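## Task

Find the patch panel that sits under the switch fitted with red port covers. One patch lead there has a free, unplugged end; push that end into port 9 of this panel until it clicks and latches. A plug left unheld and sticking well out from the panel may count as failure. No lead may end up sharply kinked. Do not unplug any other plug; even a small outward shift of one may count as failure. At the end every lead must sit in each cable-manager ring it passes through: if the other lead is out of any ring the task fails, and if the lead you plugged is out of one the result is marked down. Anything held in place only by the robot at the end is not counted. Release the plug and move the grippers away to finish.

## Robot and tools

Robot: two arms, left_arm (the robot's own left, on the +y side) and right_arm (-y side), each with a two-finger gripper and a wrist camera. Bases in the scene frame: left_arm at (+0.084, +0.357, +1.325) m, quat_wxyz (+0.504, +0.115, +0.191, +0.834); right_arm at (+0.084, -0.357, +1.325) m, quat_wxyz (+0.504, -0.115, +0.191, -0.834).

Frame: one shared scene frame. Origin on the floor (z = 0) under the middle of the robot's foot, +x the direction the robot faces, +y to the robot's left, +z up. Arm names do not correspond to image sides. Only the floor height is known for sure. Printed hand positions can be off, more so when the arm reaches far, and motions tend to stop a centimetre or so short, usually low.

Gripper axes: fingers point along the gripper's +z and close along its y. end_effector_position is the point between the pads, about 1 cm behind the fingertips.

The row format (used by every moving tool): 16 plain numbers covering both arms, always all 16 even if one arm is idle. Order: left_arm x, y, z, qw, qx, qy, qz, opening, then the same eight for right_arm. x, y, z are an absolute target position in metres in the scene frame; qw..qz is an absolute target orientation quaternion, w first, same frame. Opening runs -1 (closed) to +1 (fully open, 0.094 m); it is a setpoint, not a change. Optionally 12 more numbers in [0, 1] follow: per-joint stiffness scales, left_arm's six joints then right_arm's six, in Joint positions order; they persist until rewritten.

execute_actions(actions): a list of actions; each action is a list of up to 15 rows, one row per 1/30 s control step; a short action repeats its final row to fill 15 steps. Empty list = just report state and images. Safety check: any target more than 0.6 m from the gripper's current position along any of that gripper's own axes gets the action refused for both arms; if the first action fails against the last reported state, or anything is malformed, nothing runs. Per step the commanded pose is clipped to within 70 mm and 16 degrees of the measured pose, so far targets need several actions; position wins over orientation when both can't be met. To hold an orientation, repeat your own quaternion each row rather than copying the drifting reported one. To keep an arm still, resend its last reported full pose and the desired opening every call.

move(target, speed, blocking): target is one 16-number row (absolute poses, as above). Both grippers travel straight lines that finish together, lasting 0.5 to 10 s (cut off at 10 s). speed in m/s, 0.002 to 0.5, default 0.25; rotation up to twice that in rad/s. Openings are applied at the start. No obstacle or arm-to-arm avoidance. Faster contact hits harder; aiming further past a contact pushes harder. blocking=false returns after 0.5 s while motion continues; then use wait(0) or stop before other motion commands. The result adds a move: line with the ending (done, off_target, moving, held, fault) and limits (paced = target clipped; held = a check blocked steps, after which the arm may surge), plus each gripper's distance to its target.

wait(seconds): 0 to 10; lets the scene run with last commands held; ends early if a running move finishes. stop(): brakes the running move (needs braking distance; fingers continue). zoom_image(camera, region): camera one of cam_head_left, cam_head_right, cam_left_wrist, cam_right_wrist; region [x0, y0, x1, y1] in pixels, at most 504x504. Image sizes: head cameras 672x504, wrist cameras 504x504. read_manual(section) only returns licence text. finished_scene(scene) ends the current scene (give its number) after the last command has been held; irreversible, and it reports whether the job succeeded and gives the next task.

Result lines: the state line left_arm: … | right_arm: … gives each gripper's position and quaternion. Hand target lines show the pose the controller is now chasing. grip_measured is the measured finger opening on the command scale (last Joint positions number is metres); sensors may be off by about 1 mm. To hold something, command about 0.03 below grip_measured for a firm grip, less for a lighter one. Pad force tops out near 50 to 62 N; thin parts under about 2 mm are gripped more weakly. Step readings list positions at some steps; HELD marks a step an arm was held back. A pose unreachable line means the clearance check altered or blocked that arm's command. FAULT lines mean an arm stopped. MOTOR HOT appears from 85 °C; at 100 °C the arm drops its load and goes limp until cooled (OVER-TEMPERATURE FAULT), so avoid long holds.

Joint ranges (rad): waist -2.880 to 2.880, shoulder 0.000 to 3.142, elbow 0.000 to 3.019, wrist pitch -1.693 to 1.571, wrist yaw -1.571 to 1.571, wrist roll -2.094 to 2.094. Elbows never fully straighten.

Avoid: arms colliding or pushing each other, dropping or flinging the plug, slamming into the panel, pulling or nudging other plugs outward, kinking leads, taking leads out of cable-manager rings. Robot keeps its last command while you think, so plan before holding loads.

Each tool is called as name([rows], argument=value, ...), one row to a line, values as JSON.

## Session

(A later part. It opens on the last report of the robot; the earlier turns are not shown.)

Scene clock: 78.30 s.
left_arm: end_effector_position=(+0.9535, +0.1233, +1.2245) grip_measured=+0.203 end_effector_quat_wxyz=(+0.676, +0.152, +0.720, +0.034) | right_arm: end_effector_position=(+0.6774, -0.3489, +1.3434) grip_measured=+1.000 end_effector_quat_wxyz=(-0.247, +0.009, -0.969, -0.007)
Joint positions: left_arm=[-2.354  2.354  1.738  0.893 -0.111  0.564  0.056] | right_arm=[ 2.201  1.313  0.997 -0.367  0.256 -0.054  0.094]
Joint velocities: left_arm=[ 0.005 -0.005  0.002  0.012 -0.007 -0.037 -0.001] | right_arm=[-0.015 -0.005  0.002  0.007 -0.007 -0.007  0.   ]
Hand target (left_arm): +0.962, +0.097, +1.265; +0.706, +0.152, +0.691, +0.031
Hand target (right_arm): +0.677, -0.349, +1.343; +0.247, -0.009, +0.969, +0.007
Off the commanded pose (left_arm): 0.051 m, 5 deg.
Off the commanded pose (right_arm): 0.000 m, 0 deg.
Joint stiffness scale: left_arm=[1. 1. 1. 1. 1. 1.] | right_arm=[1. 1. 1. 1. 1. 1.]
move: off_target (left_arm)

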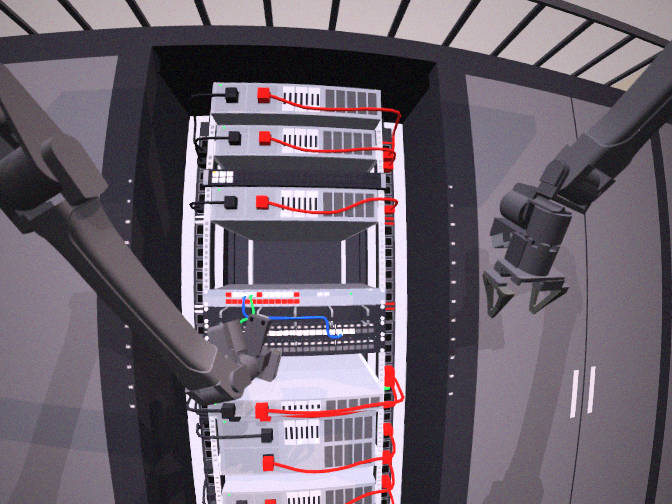

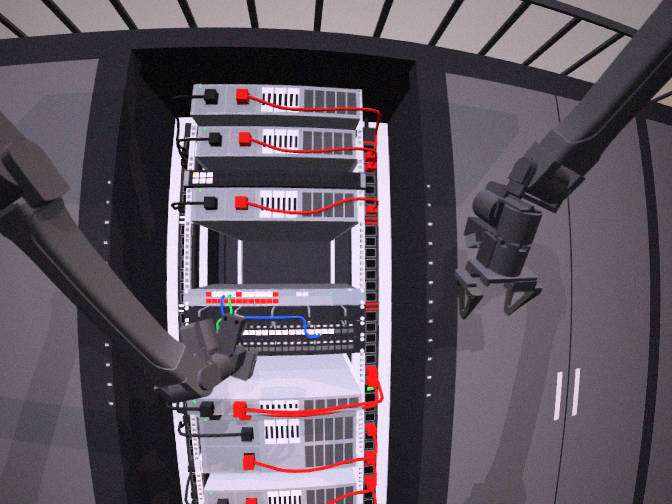

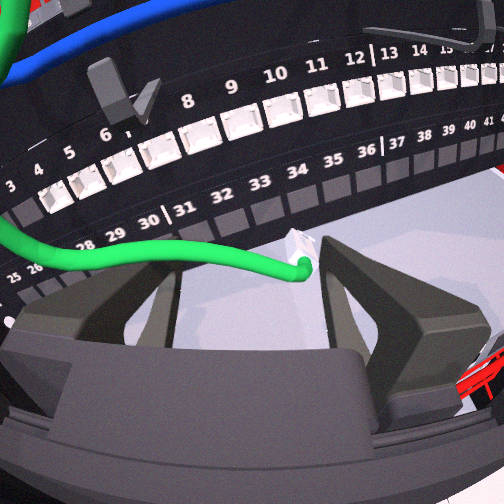

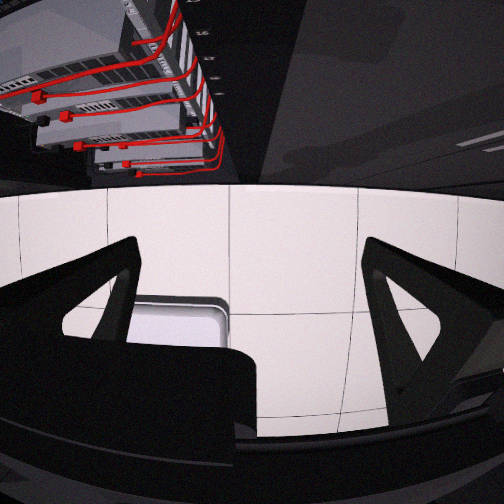

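move(target=[0.98,0.105,1.26,0.696,0.242,0.664,0.122,0.2,0.6774,-0.3489,1.3434,0.247,-0.009,0.969,0.007,1], speed=0.05)

zoom_image(camera="cam_left_wrist", region=[160, 160, 350, 350])

Scene clock: 81.70 s.
left_arm: end_effector_position=(+0.9676, +0.1212, +1.2401) grip_measured=+0.202 end_effector_quat_wxyz=(+0.682, +0.242, +0.679, +0.122) | right_arm: end_effector_position=(+0.6774, -0.3489, +1.3434) grip_measured=+1.000 end_effector_quat_wxyz=(-0.247, +0.009, -0.969, -0.007)
Joint positions: left_arm=[-2.354  2.364  1.789  0.893 -0.091  0.828  0.056] | right_arm=[ 2.201  1.313  0.997 -0.367  0.256 -0.054  0.094]
Joint velocities: left_arm=[ 0.005 -0.005  0.007 -0.007 -0.022  0.066 -0.   ] | right_arm=[ 0.015 -0.015  0.002  0.002 -0.037  0.051  0.   ]
Hand target (left_arm): +0.978, +0.106, +1.261; +0.696, +0.241, +0.665, +0.122
Hand target (right_arm): +0.677, -0.349, +1.343; +0.247, -0.009, +0.969, +0.007
Off the commanded pose (left_arm): 0.029 m, 2 deg.
Off the commanded pose (right_arm): 0.000 m, 0 deg.
Joint stiffness scale: left_arm=[1. 1. 1. 1. 1. 1.] | right_arm=[1. 1. 1. 1. 1. 1.]
move: off_target (left_arm)

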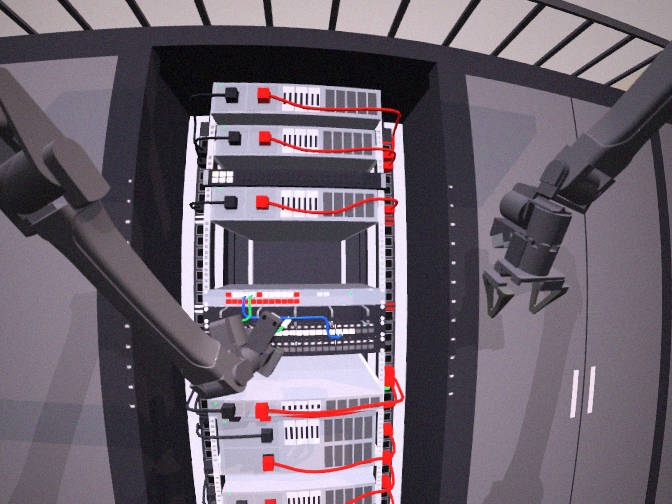

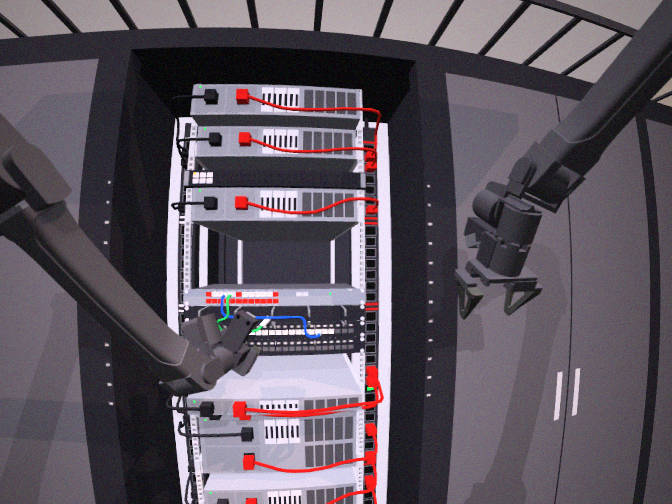

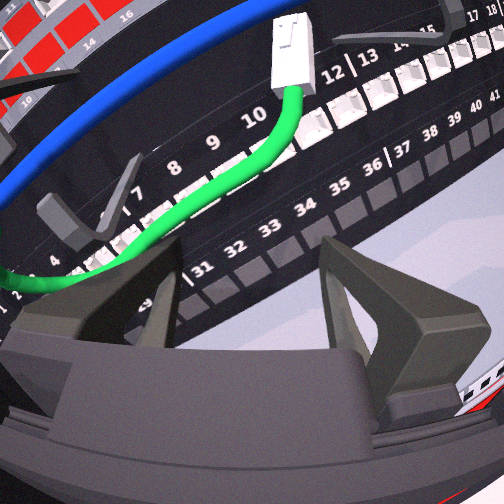

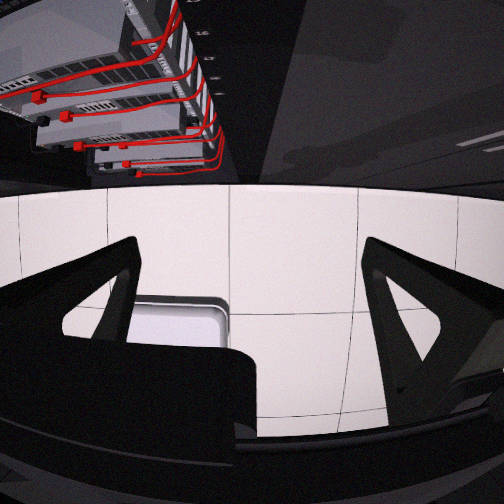

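Region (160, 160, 350, 350) of cam_left_wrist's 504x504 image, scaled by 2.653, with more detail than that image has.

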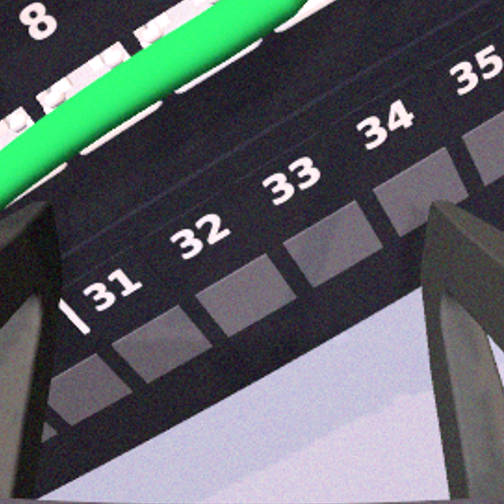

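execute_actions(actions=[])

zoom_image(camera="cam_head_right", region=[190, 280, 330, 380])

Scene clock: 81.83 s.
left_arm: end_effector_position=(+0.9676, +0.1212, +1.2401) grip_measured=+0.202 end_effector_quat_wxyz=(+0.682, +0.242, +0.679, +0.122) | right_arm: end_effector_position=(+0.6774, -0.3489, +1.3434) grip_measured=+1.000 end_effector_quat_wxyz=(-0.247, +0.009, -0.969, -0.007)
Joint positions: left_arm=[-2.354  2.364  1.789  0.893 -0.091  0.83   0.056] | right_arm=[ 2.201  1.313  0.997 -0.367  0.256 -0.054  0.094]
Joint velocities: left_arm=[ 0.005 -0.005  0.007 -0.017  0.007  0.007 -0.   ] | right_arm=[-0.005 -0.005 -0.002  0.022  0.022 -0.037  0.   ]
Hand target (left_arm): +0.978, +0.106, +1.261; +0.697, +0.242, +0.665, +0.122
Hand target (right_arm): +0.677, -0.349, +1.343; +0.247, -0.009, +0.969, +0.007
Off the commanded pose (left_arm): 0.029 m, 2 deg.
Off the commanded pose (right_arm): 0.000 m, 0 deg.
Joint stiffness scale: left_arm=[1. 1. 1. 1. 1. 1.] | right_arm=[1. 1. 1. 1. 1. 1.]

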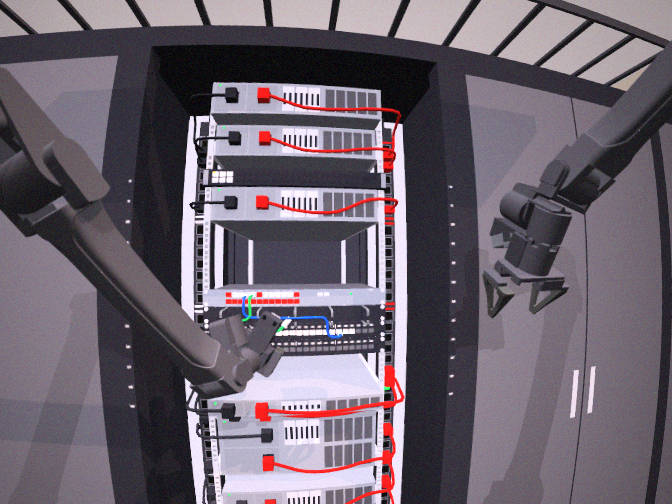

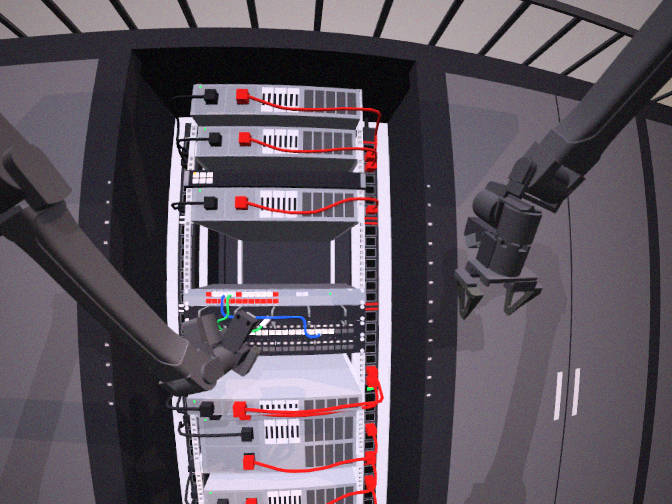

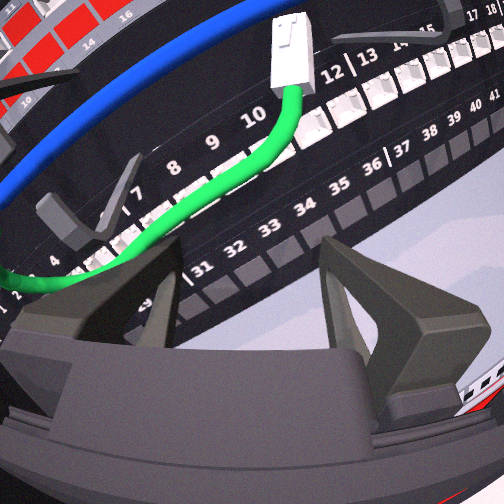

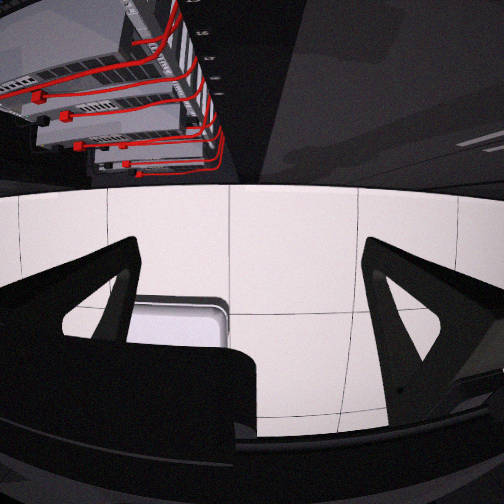

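Region (190, 280, 330, 380) of cam_head_right's 672x504 image, scaled by 3.600, with more detail than that image has; it fills the top 360 rows of this view, and the rest is white.

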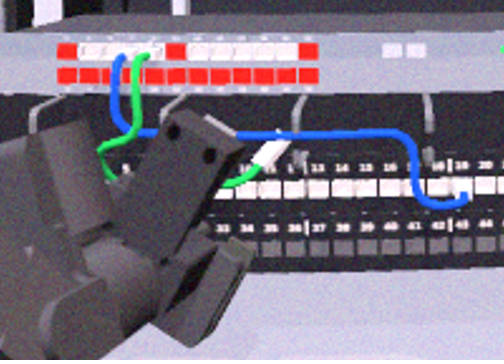

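execute_actions(actions=[])

Scene clock: 82.50 s.
left_arm: end_effector_position=(+0.9675, +0.1211, +1.2398) grip_measured=+0.202 end_effector_quat_wxyz=(+0.682, +0.242, +0.679, +0.123) | right_arm: end_effector_position=(+0.6774, -0.3489, +1.3434) grip_measured=+1.000 end_effector_quat_wxyz=(-0.247, +0.009, -0.969, -0.007)
Joint positions: left_arm=[-2.354  2.365  1.789  0.893 -0.091  0.83   0.056] | right_arm=[ 2.201  1.313  0.997 -0.367  0.256 -0.054  0.094]
Joint velocities: left_arm=[ 0.015 -0.005 -0.002  0.002 -0.022  0.022 -0.001] | right_arm=[-0.005 -0.005  0.002 -0.012 -0.022 -0.051  0.   ]
Hand target (left_arm): +0.978, +0.106, +1.261; +0.697, +0.241, +0.665, +0.122
Hand target (right_arm): +0.677, -0.349, +1.343; +0.247, -0.009, +0.969, +0.007
Off the commanded pose (left_arm): 0.029 m, 2 deg.
Off the commanded pose (right_arm): 0.000 m, 0 deg.
Joint stiffness scale: left_arm=[1. 1. 1. 1. 1. 1.] | right_arm=[1. 1. 1. 1. 1. 1.]

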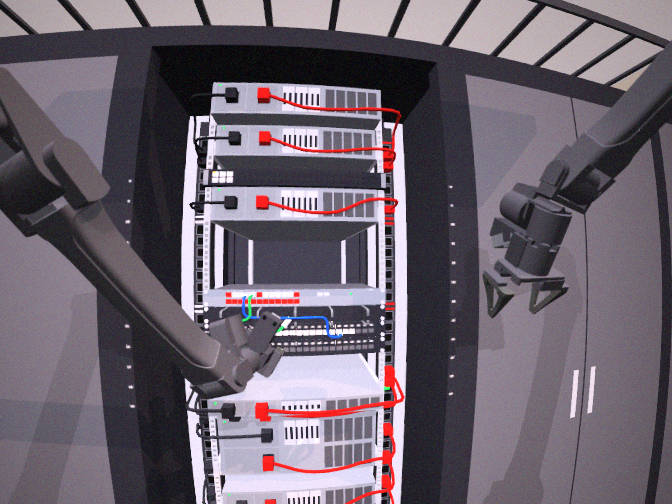

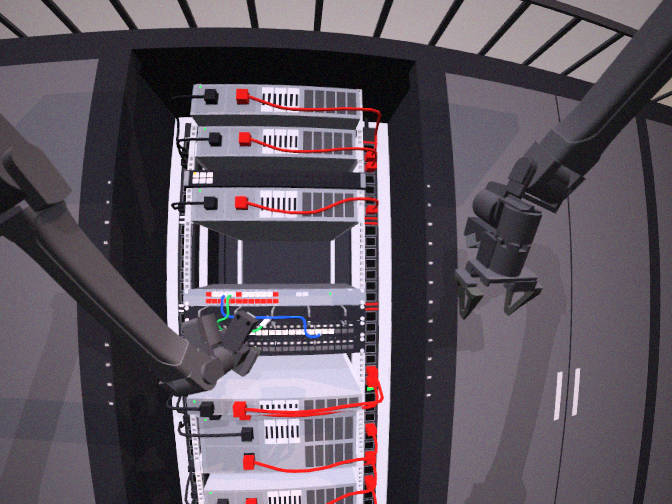

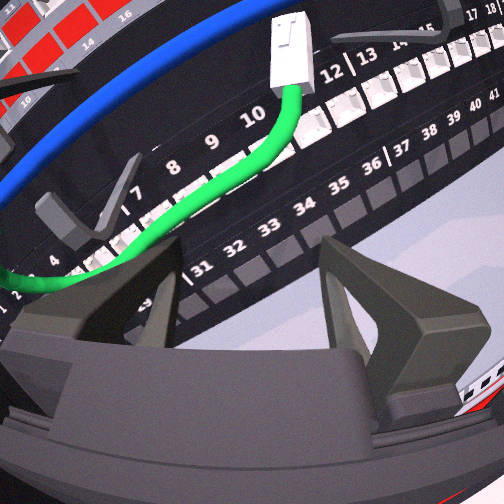

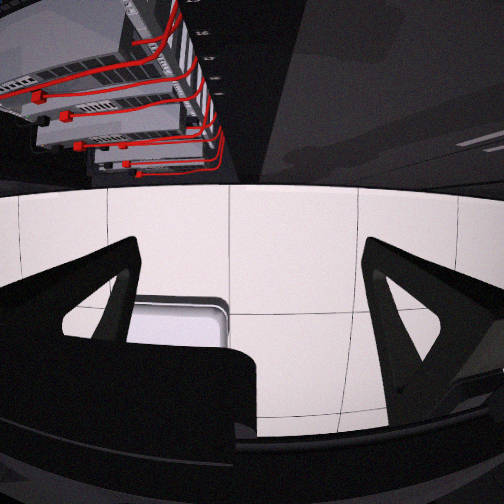

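move(target=[0.95,0.125,1.235,0.696,0.242,0.664,0.122,0.2,0.6774,-0.3489,1.3434,0.247,-0.009,0.969,0.007,1], speed=0.03)

Scene clock: 83.70 s.
left_arm: end_effector_position=(+0.9478, +0.1174, +1.2275) grip_measured=+0.202 end_effector_quat_wxyz=(+0.686, +0.250, +0.674, +0.114) | right_arm: end_effector_position=(+0.6774, -0.3489, +1.3434) grip_measured=+1.000 end_effector_quat_wxyz=(-0.247, +0.009, -0.969, -0.007)
Joint positions: left_arm=[-2.354  2.365  1.729  0.951 -0.066  0.83   0.056] | right_arm=[ 2.201  1.313  0.997 -0.367  0.256 -0.054  0.094]
Joint velocities: left_arm=[ 0.005 -0.005  0.002 -0.012 -0.066 -0.037 -0.001] | right_arm=[-0.005 -0.005 -0.012 -0.002  0.022 -0.037  0.   ]
Hand target (left_arm): +0.950, +0.125, +1.235; +0.696, +0.242, +0.665, +0.122
Hand target (right_arm): +0.677, -0.349, +1.343; +0.247, -0.009, +0.969, +0.007
Off the commanded pose (left_arm): 0.011 m, 2 deg.
Off the commanded pose (right_arm): 0.000 m, 0 deg.
Joint stiffness scale: left_arm=[1. 1. 1. 1. 1. 1.] | right_arm=[1. 1. 1. 1. 1. 1.]
move: off_target (left_arm)

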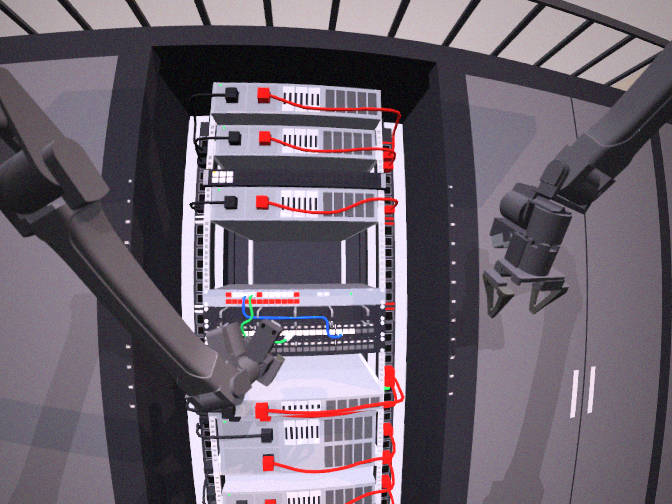

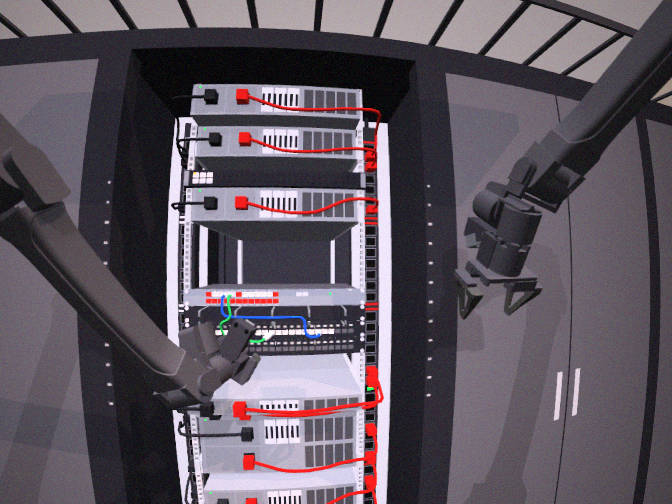

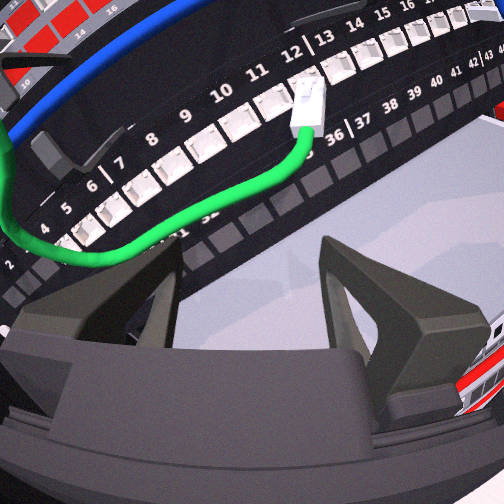

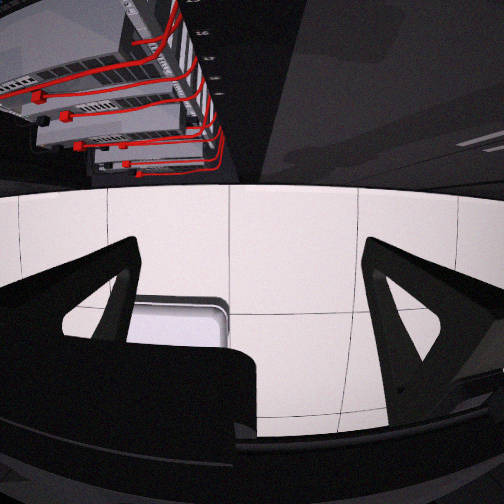

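move(target=[0.93,0.135,1.22,0.696,0.242,0.664,0.122,0.2,0.6774,-0.3489,1.3434,0.247,-0.009,0.969,0.007,1], speed=0.03)

Scene clock: 85.00 s.
left_arm: end_effector_position=(+0.9252, +0.1168, +1.2152) grip_measured=+0.202 end_effector_quat_wxyz=(+0.688, +0.253, +0.671, +0.111) | right_arm: end_effector_position=(+0.6774, -0.3489, +1.3434) grip_measured=+1.000 end_effector_quat_wxyz=(-0.247, +0.009, -0.969, -0.007)
Joint positions: left_arm=[-2.354  2.365  1.661  1.021 -0.054  0.83   0.056] | right_arm=[ 2.201  1.313  0.997 -0.367  0.256 -0.054  0.094]
Joint velocities: left_arm=[ 0.005 -0.015  0.002  0.017 -0.125 -0.095  0.001] | right_arm=[-0.005 -0.005 -0.007  0.002  0.022 -0.007  0.   ]
Hand target (left_arm): +0.930, +0.135, +1.220; +0.696, +0.242, +0.665, +0.122
Hand target (right_arm): +0.677, -0.349, +1.343; +0.247, -0.009, +0.969, +0.007
Off the commanded pose (left_arm): 0.019 m, 2 deg.
Off the commanded pose (right_arm): 0.000 m, 0 deg.
Joint stiffness scale: left_arm=[1. 1. 1. 1. 1. 1.] | right_arm=[1. 1. 1. 1. 1. 1.]
move: off_target (left_arm)

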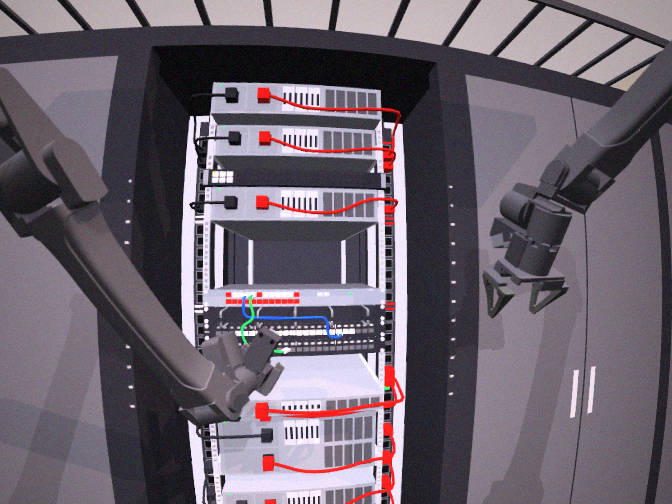

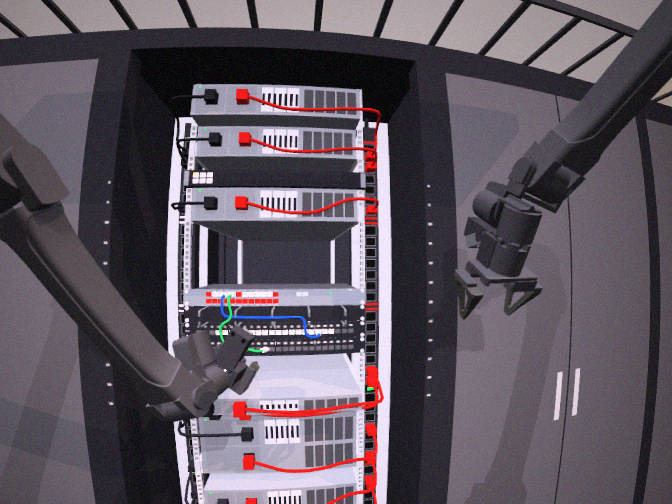

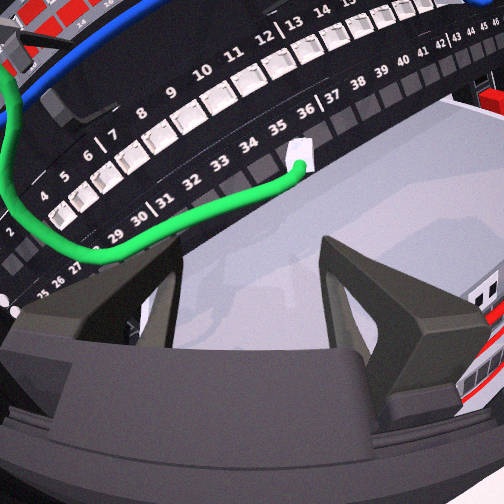

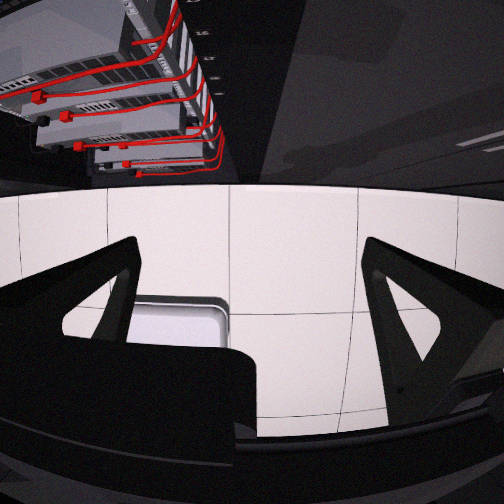

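move(target=[0.89,0.12,1.225,0.696,0.242,0.664,0.122,0.2,0.6774,-0.3489,1.3434,0.247,-0.009,0.969,0.007,1], speed=0.05)

Scene clock: 86.40 s.
left_arm: end_effector_position=(+0.8878, +0.1264, +1.1996) grip_measured=+0.202 end_effector_quat_wxyz=(+0.680, +0.249, +0.680, +0.119) | right_arm: end_effector_position=(+0.6774, -0.3489, +1.3434) grip_measured=+1.000 end_effector_quat_wxyz=(-0.247, +0.009, -0.969, -0.007)
Joint positions: left_arm=[-2.354  2.346  1.534  1.116 -0.083  0.833  0.056] | right_arm=[ 2.201  1.313  0.997 -0.367  0.256 -0.054  0.094]
Joint velocities: left_arm=[-0.005 -0.005  0.007 -0.002 -0.022 -0.022 -0.001] | right_arm=[ 0.005  0.005 -0.012 -0.012  0.037  0.051  0.   ]
Hand target (left_arm): +0.890, +0.120, +1.224; +0.696, +0.242, +0.665, +0.122
Hand target (right_arm): +0.677, -0.349, +1.343; +0.247, -0.009, +0.969, +0.007
Off the commanded pose (left_arm): 0.026 m, 3 deg.
Off the commanded pose (right_arm): 0.000 m, 0 deg.
Joint stiffness scale: left_arm=[1. 1. 1. 1. 1. 1.] | right_arm=[1. 1. 1. 1. 1. 1.]
move: off_target (left_arm)

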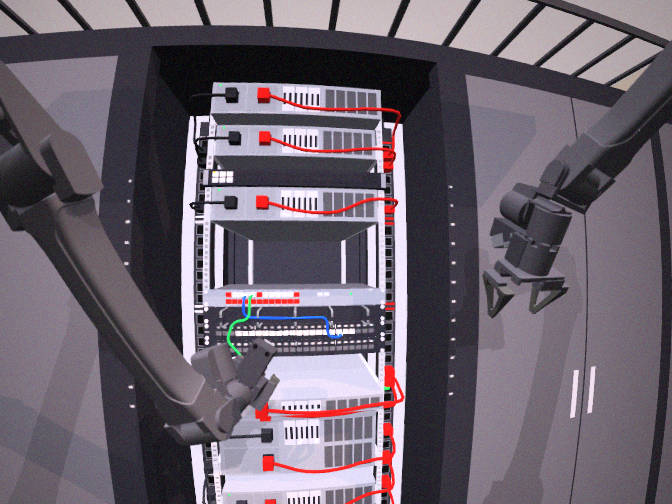

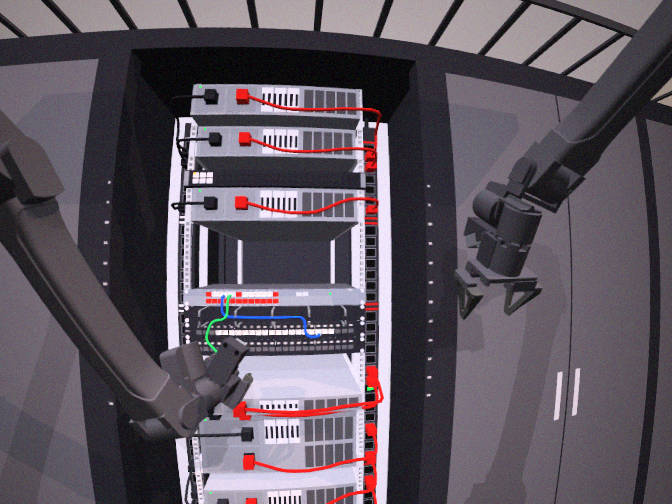

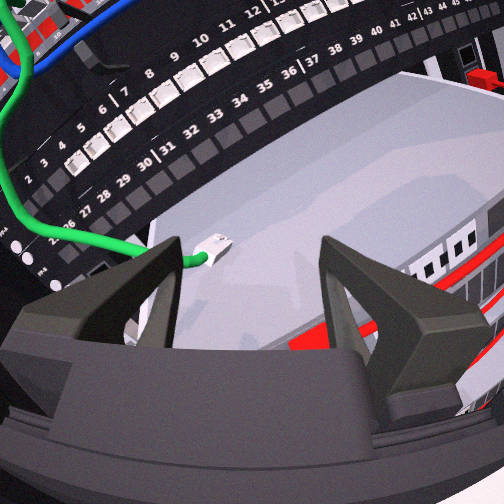

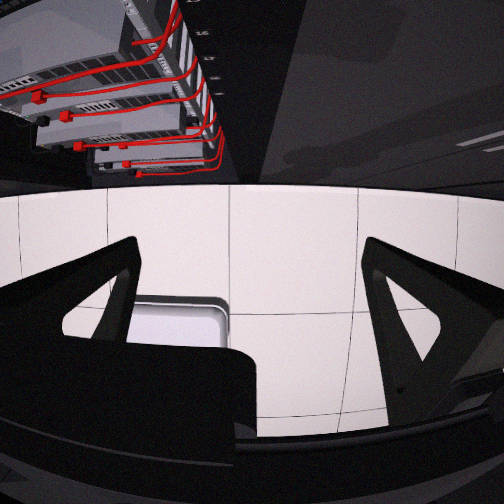

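move(target=[0.87,0.15,1.26,0.604,0.1035,0.786,-0.079,0.6,0.6774,-0.3489,1.3434,0.247,-0.009,0.969,0.007,1], speed=0.1)

move(target=[0.915,0.165,1.19,0.604,0.1035,0.786,-0.079,0.6,0.6774,-0.3489,1.3434,0.247,-0.009,0.969,0.007,1], speed=0.08)

move(target=[0.972,0.15,1.19,0.604,0.1035,0.786,-0.079,0.5,0.6774,-0.3489,1.3434,0.247,-0.009,0.969,0.007,1], speed=0.05)

Scene clock: 90.03 s.
left_arm: end_effector_position=(+0.8682, +0.1468, +1.2542) grip_measured=+0.597 end_effector_quat_wxyz=(+0.607, +0.107, +0.784, -0.075) | right_arm: end_effector_position=(+0.6774, -0.3489, +1.3434) grip_measured=+1.000 end_effector_quat_wxyz=(-0.247, +0.009, -0.969, -0.007)
Joint positions: left_arm=[-2.354  2.069  1.338  0.815 -0.068  0.318  0.075] | right_arm=[ 2.201  1.313  0.997 -0.367  0.256 -0.054  0.094]
Joint velocities: left_arm=[-0.005 -0.005 -0.022  0.002 -0.007  0.007 -0.   ] | right_arm=[-0.015 -0.005 -0.022 -0.017 -0.022  0.037  0.   ]
Hand target (left_arm): +0.870, +0.150, +1.260; +0.605, +0.105, +0.786, -0.078
Hand target (right_arm): +0.677, -0.349, +1.343; +0.247, -0.009, +0.969, +0.007
Off the commanded pose (left_arm): 0.007 m, 1 deg.
Off the commanded pose (right_arm): 0.000 m, 0 deg.
Joint stiffness scale: left_arm=[1. 1. 1. 1. 1. 1.] | right_arm=[1. 1. 1. 1. 1. 1.]
move: done

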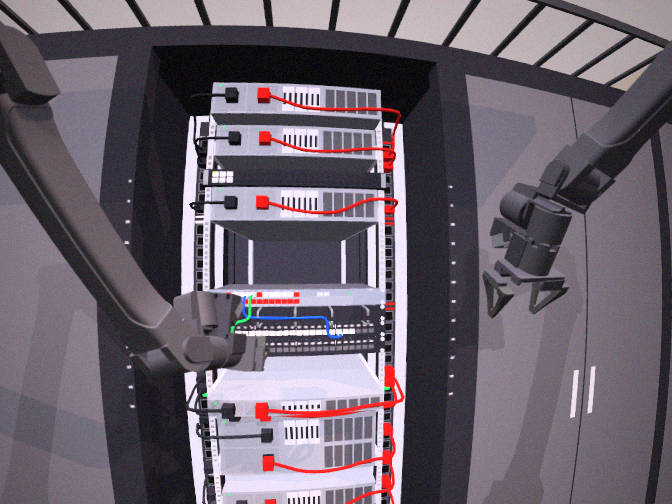

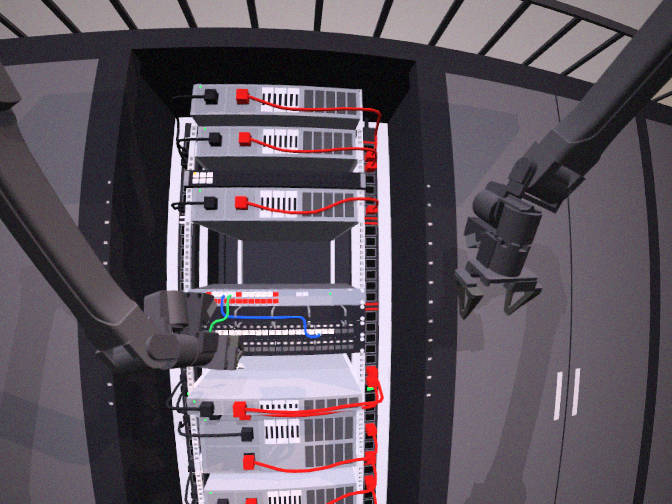

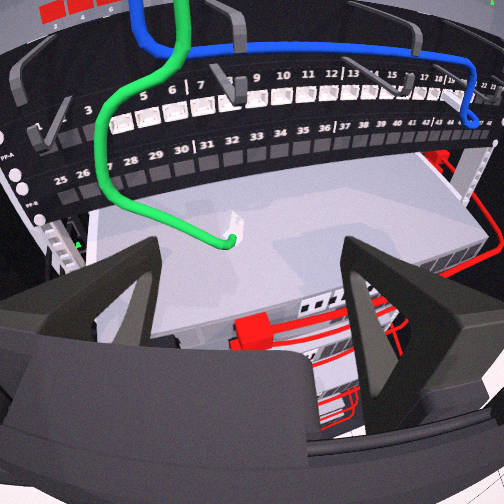

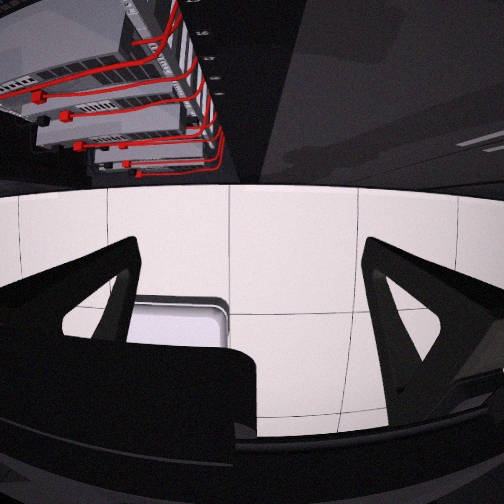

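Scene clock: 91.50 s.
left_arm: end_effector_position=(+0.9005, +0.1526, +1.1942) grip_measured=+0.597 end_effector_quat_wxyz=(+0.603, +0.111, +0.785, -0.084) | right_arm: end_effector_position=(+0.6774, -0.3489, +1.3434) grip_measured=+1.000 end_effector_quat_wxyz=(-0.247, +0.009, -0.969, -0.007)
Joint positions: left_arm=[-2.303  2.223  1.502  0.792  0.001  0.308  0.075] | right_arm=[ 2.201  1.313  0.997 -0.367  0.256 -0.054  0.094]
Joint velocities: left_arm=[-0.005 -0.005 -0.032 -0.002  0.022 -0.022 -0.001] | right_arm=[-0.015 -0.005  0.012 -0.022 -0.007 -0.007  0.   ]
Hand target (left_arm): +0.914, +0.166, +1.191; +0.604, +0.104, +0.786, -0.079
Hand target (right_arm): +0.677, -0.349, +1.343; +0.247, -0.009, +0.969, +0.007
Off the commanded pose (left_arm): 0.020 m, 1 deg.
Off the commanded pose (right_arm): 0.000 m, 0 deg.
Joint stiffness scale: left_arm=[1. 1. 1. 1. 1. 1.] | right_arm=[1. 1. 1. 1. 1. 1.]
move: off_target (left_arm)

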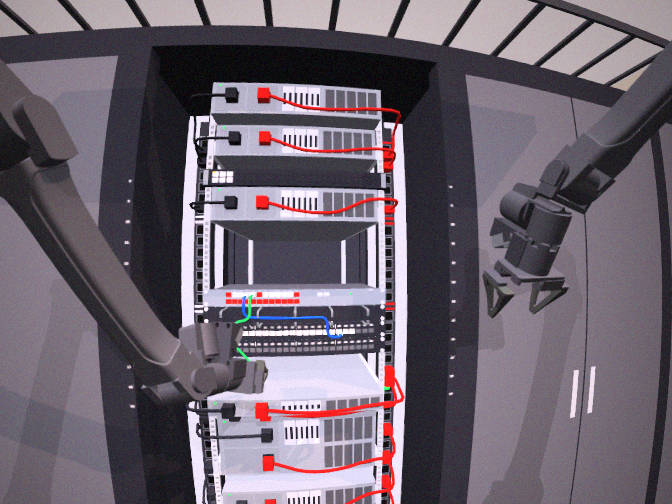

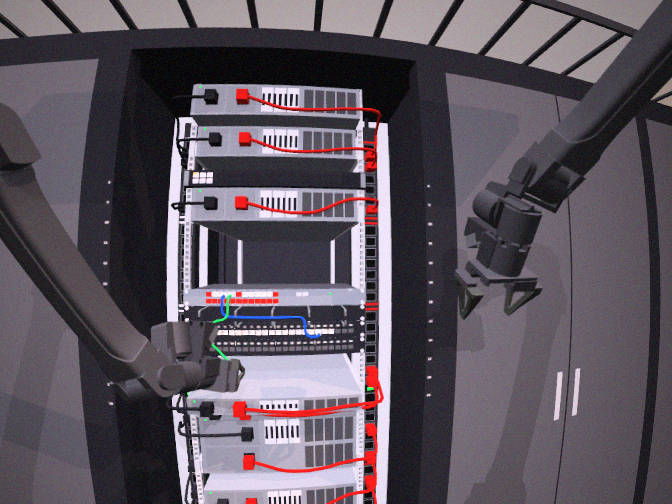

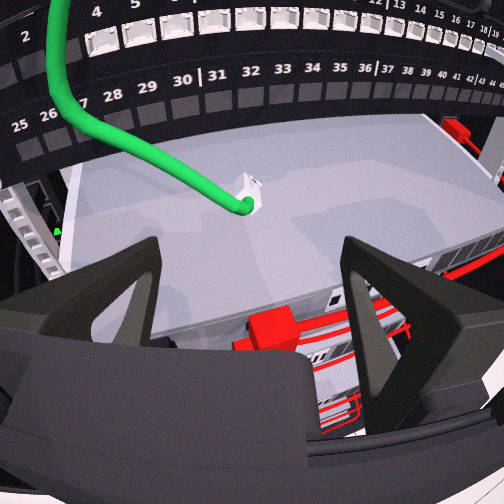

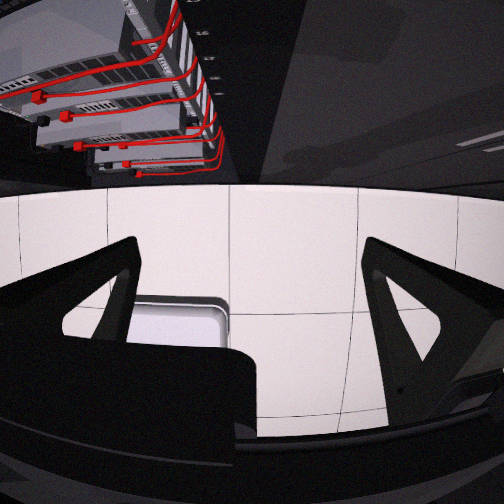

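Scene clock: 93.23 s.
left_arm: end_effector_position=(+0.9597, +0.1414, +1.1957) grip_measured=+0.503 end_effector_quat_wxyz=(+0.604, +0.111, +0.784, -0.084) | right_arm: end_effector_position=(+0.6774, -0.3489, +1.3434) grip_measured=+1.000 end_effector_quat_wxyz=(-0.247, +0.009, -0.969, -0.007)
Joint positions: left_arm=[-2.303  2.309  1.74   0.643 -0.     0.308  0.071] | right_arm=[ 2.201  1.313  0.997 -0.367  0.256 -0.054  0.094]
Joint velocities: left_arm=[ 0.015  0.005 -0.012 -0.017 -0.022 -0.037  0.001] | right_arm=[-0.005  0.005 -0.012  0.002 -0.022 -0.037  0.   ]
Hand target (left_arm): +0.971, +0.151, +1.190; +0.604, +0.104, +0.786, -0.079
Hand target (right_arm): +0.677, -0.349, +1.343; +0.247, -0.009, +0.969, +0.007
Off the commanded pose (left_arm): 0.016 m, 1 deg.
Off the commanded pose (right_arm): 0.000 m, 0 deg.
Joint stiffness scale: left_arm=[1. 1. 1. 1. 1. 1.] | right_arm=[1. 1. 1. 1. 1. 1.]
move: off_target (left_arm)

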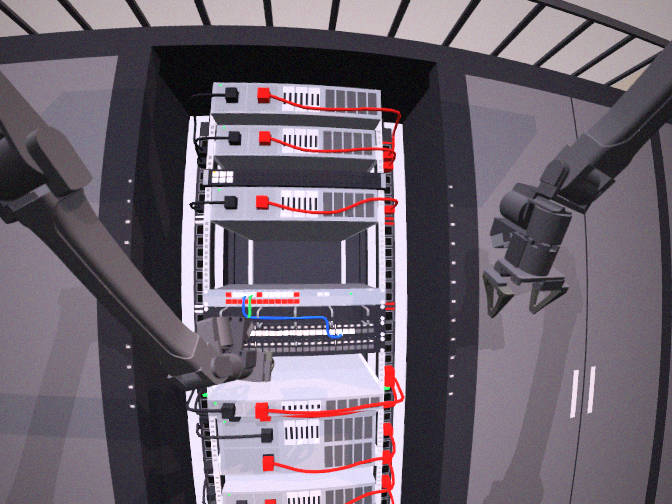

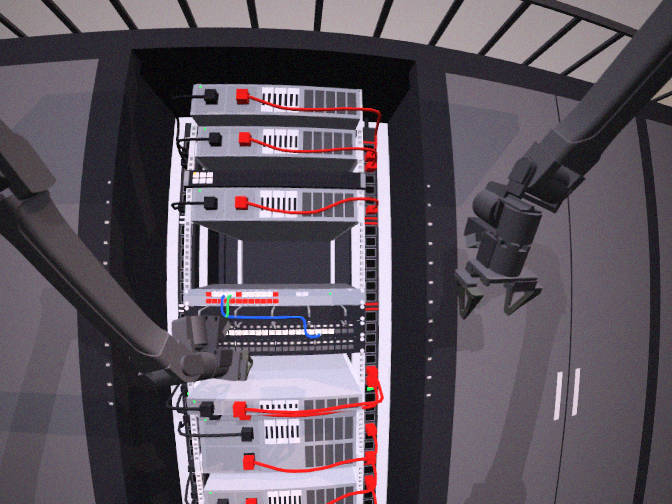

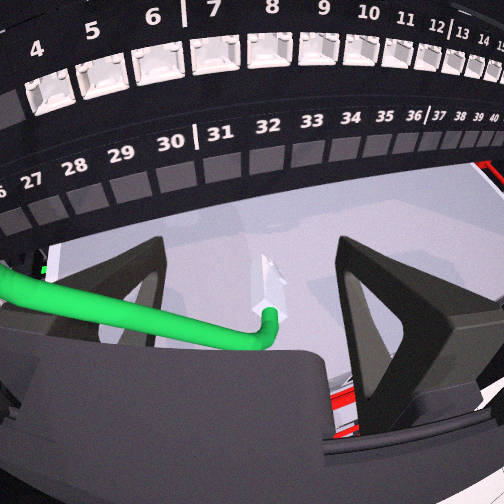

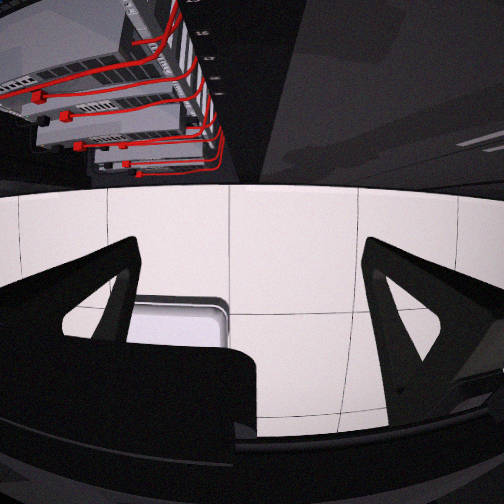

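move(target=[0.955,0.145,1.19,0.604,0.1035,0.786,-0.079,-0.3,0.6774,-0.3489,1.3434,0.247,-0.009,0.969,0.007,1], speed=0.02)

Scene clock: 94.13 s.
left_arm: end_effector_position=(+0.9540, +0.1422, +1.1878) grip_measured=-0.297 end_effector_quat_wxyz=(+0.597, +0.110, +0.790, -0.080) | right_arm: end_effector_position=(+0.6774, -0.3489, +1.3434) grip_measured=+1.000 end_effector_quat_wxyz=(-0.247, +0.009, -0.969, -0.007)
Joint positions: left_arm=[-2.303  2.31   1.725  0.643 -0.012  0.308  0.033] | right_arm=[ 2.201  1.313  0.997 -0.367  0.256 -0.054  0.094]
Joint velocities: left_arm=[ 0.005 -0.015 -0.002 -0.002  0.037 -0.037 -0.001] | right_arm=[-0.005 -0.005 -0.022  0.007 -0.037 -0.007  0.   ]
Hand target (left_arm): +0.955, +0.145, +1.190; +0.604, +0.104, +0.786, -0.079
Hand target (right_arm): +0.677, -0.349, +1.343; +0.247, -0.009, +0.969, +0.007
Off the commanded pose (left_arm): 0.004 m, 1 deg.
Off the commanded pose (right_arm): 0.000 m, 0 deg.
Joint stiffness scale: left_arm=[1. 1. 1. 1. 1. 1.] | right_arm=[1. 1. 1. 1. 1. 1.]
move: done

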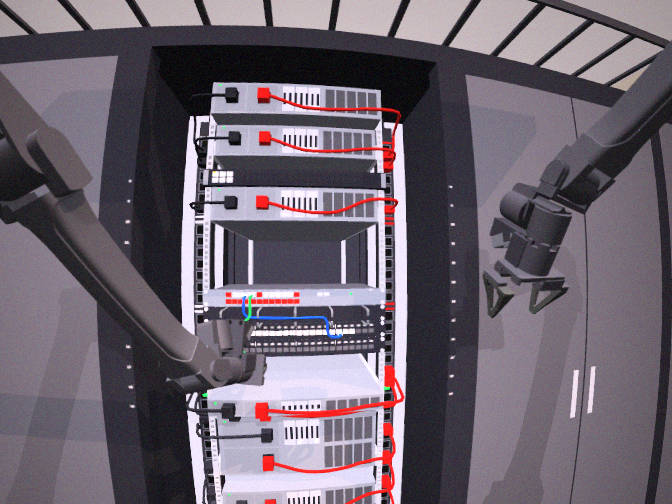

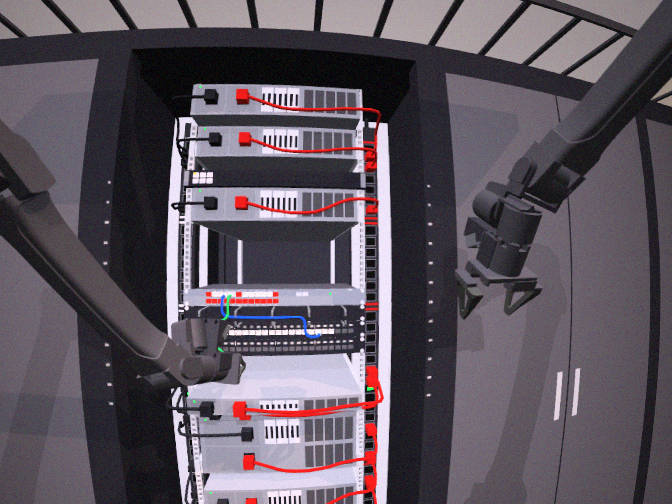

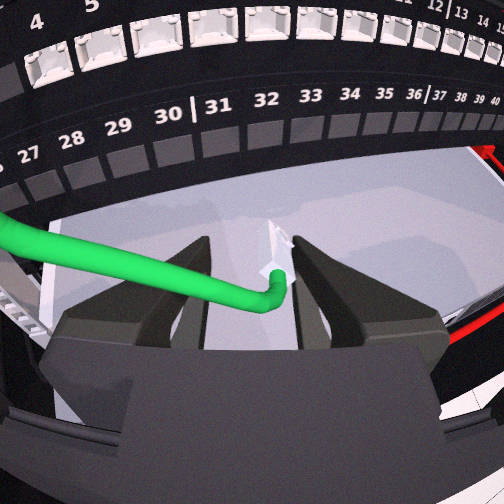

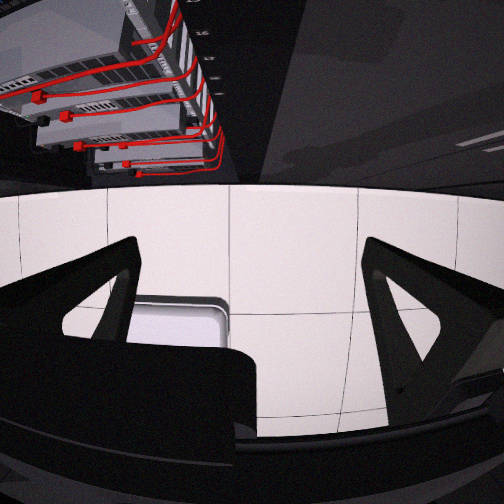

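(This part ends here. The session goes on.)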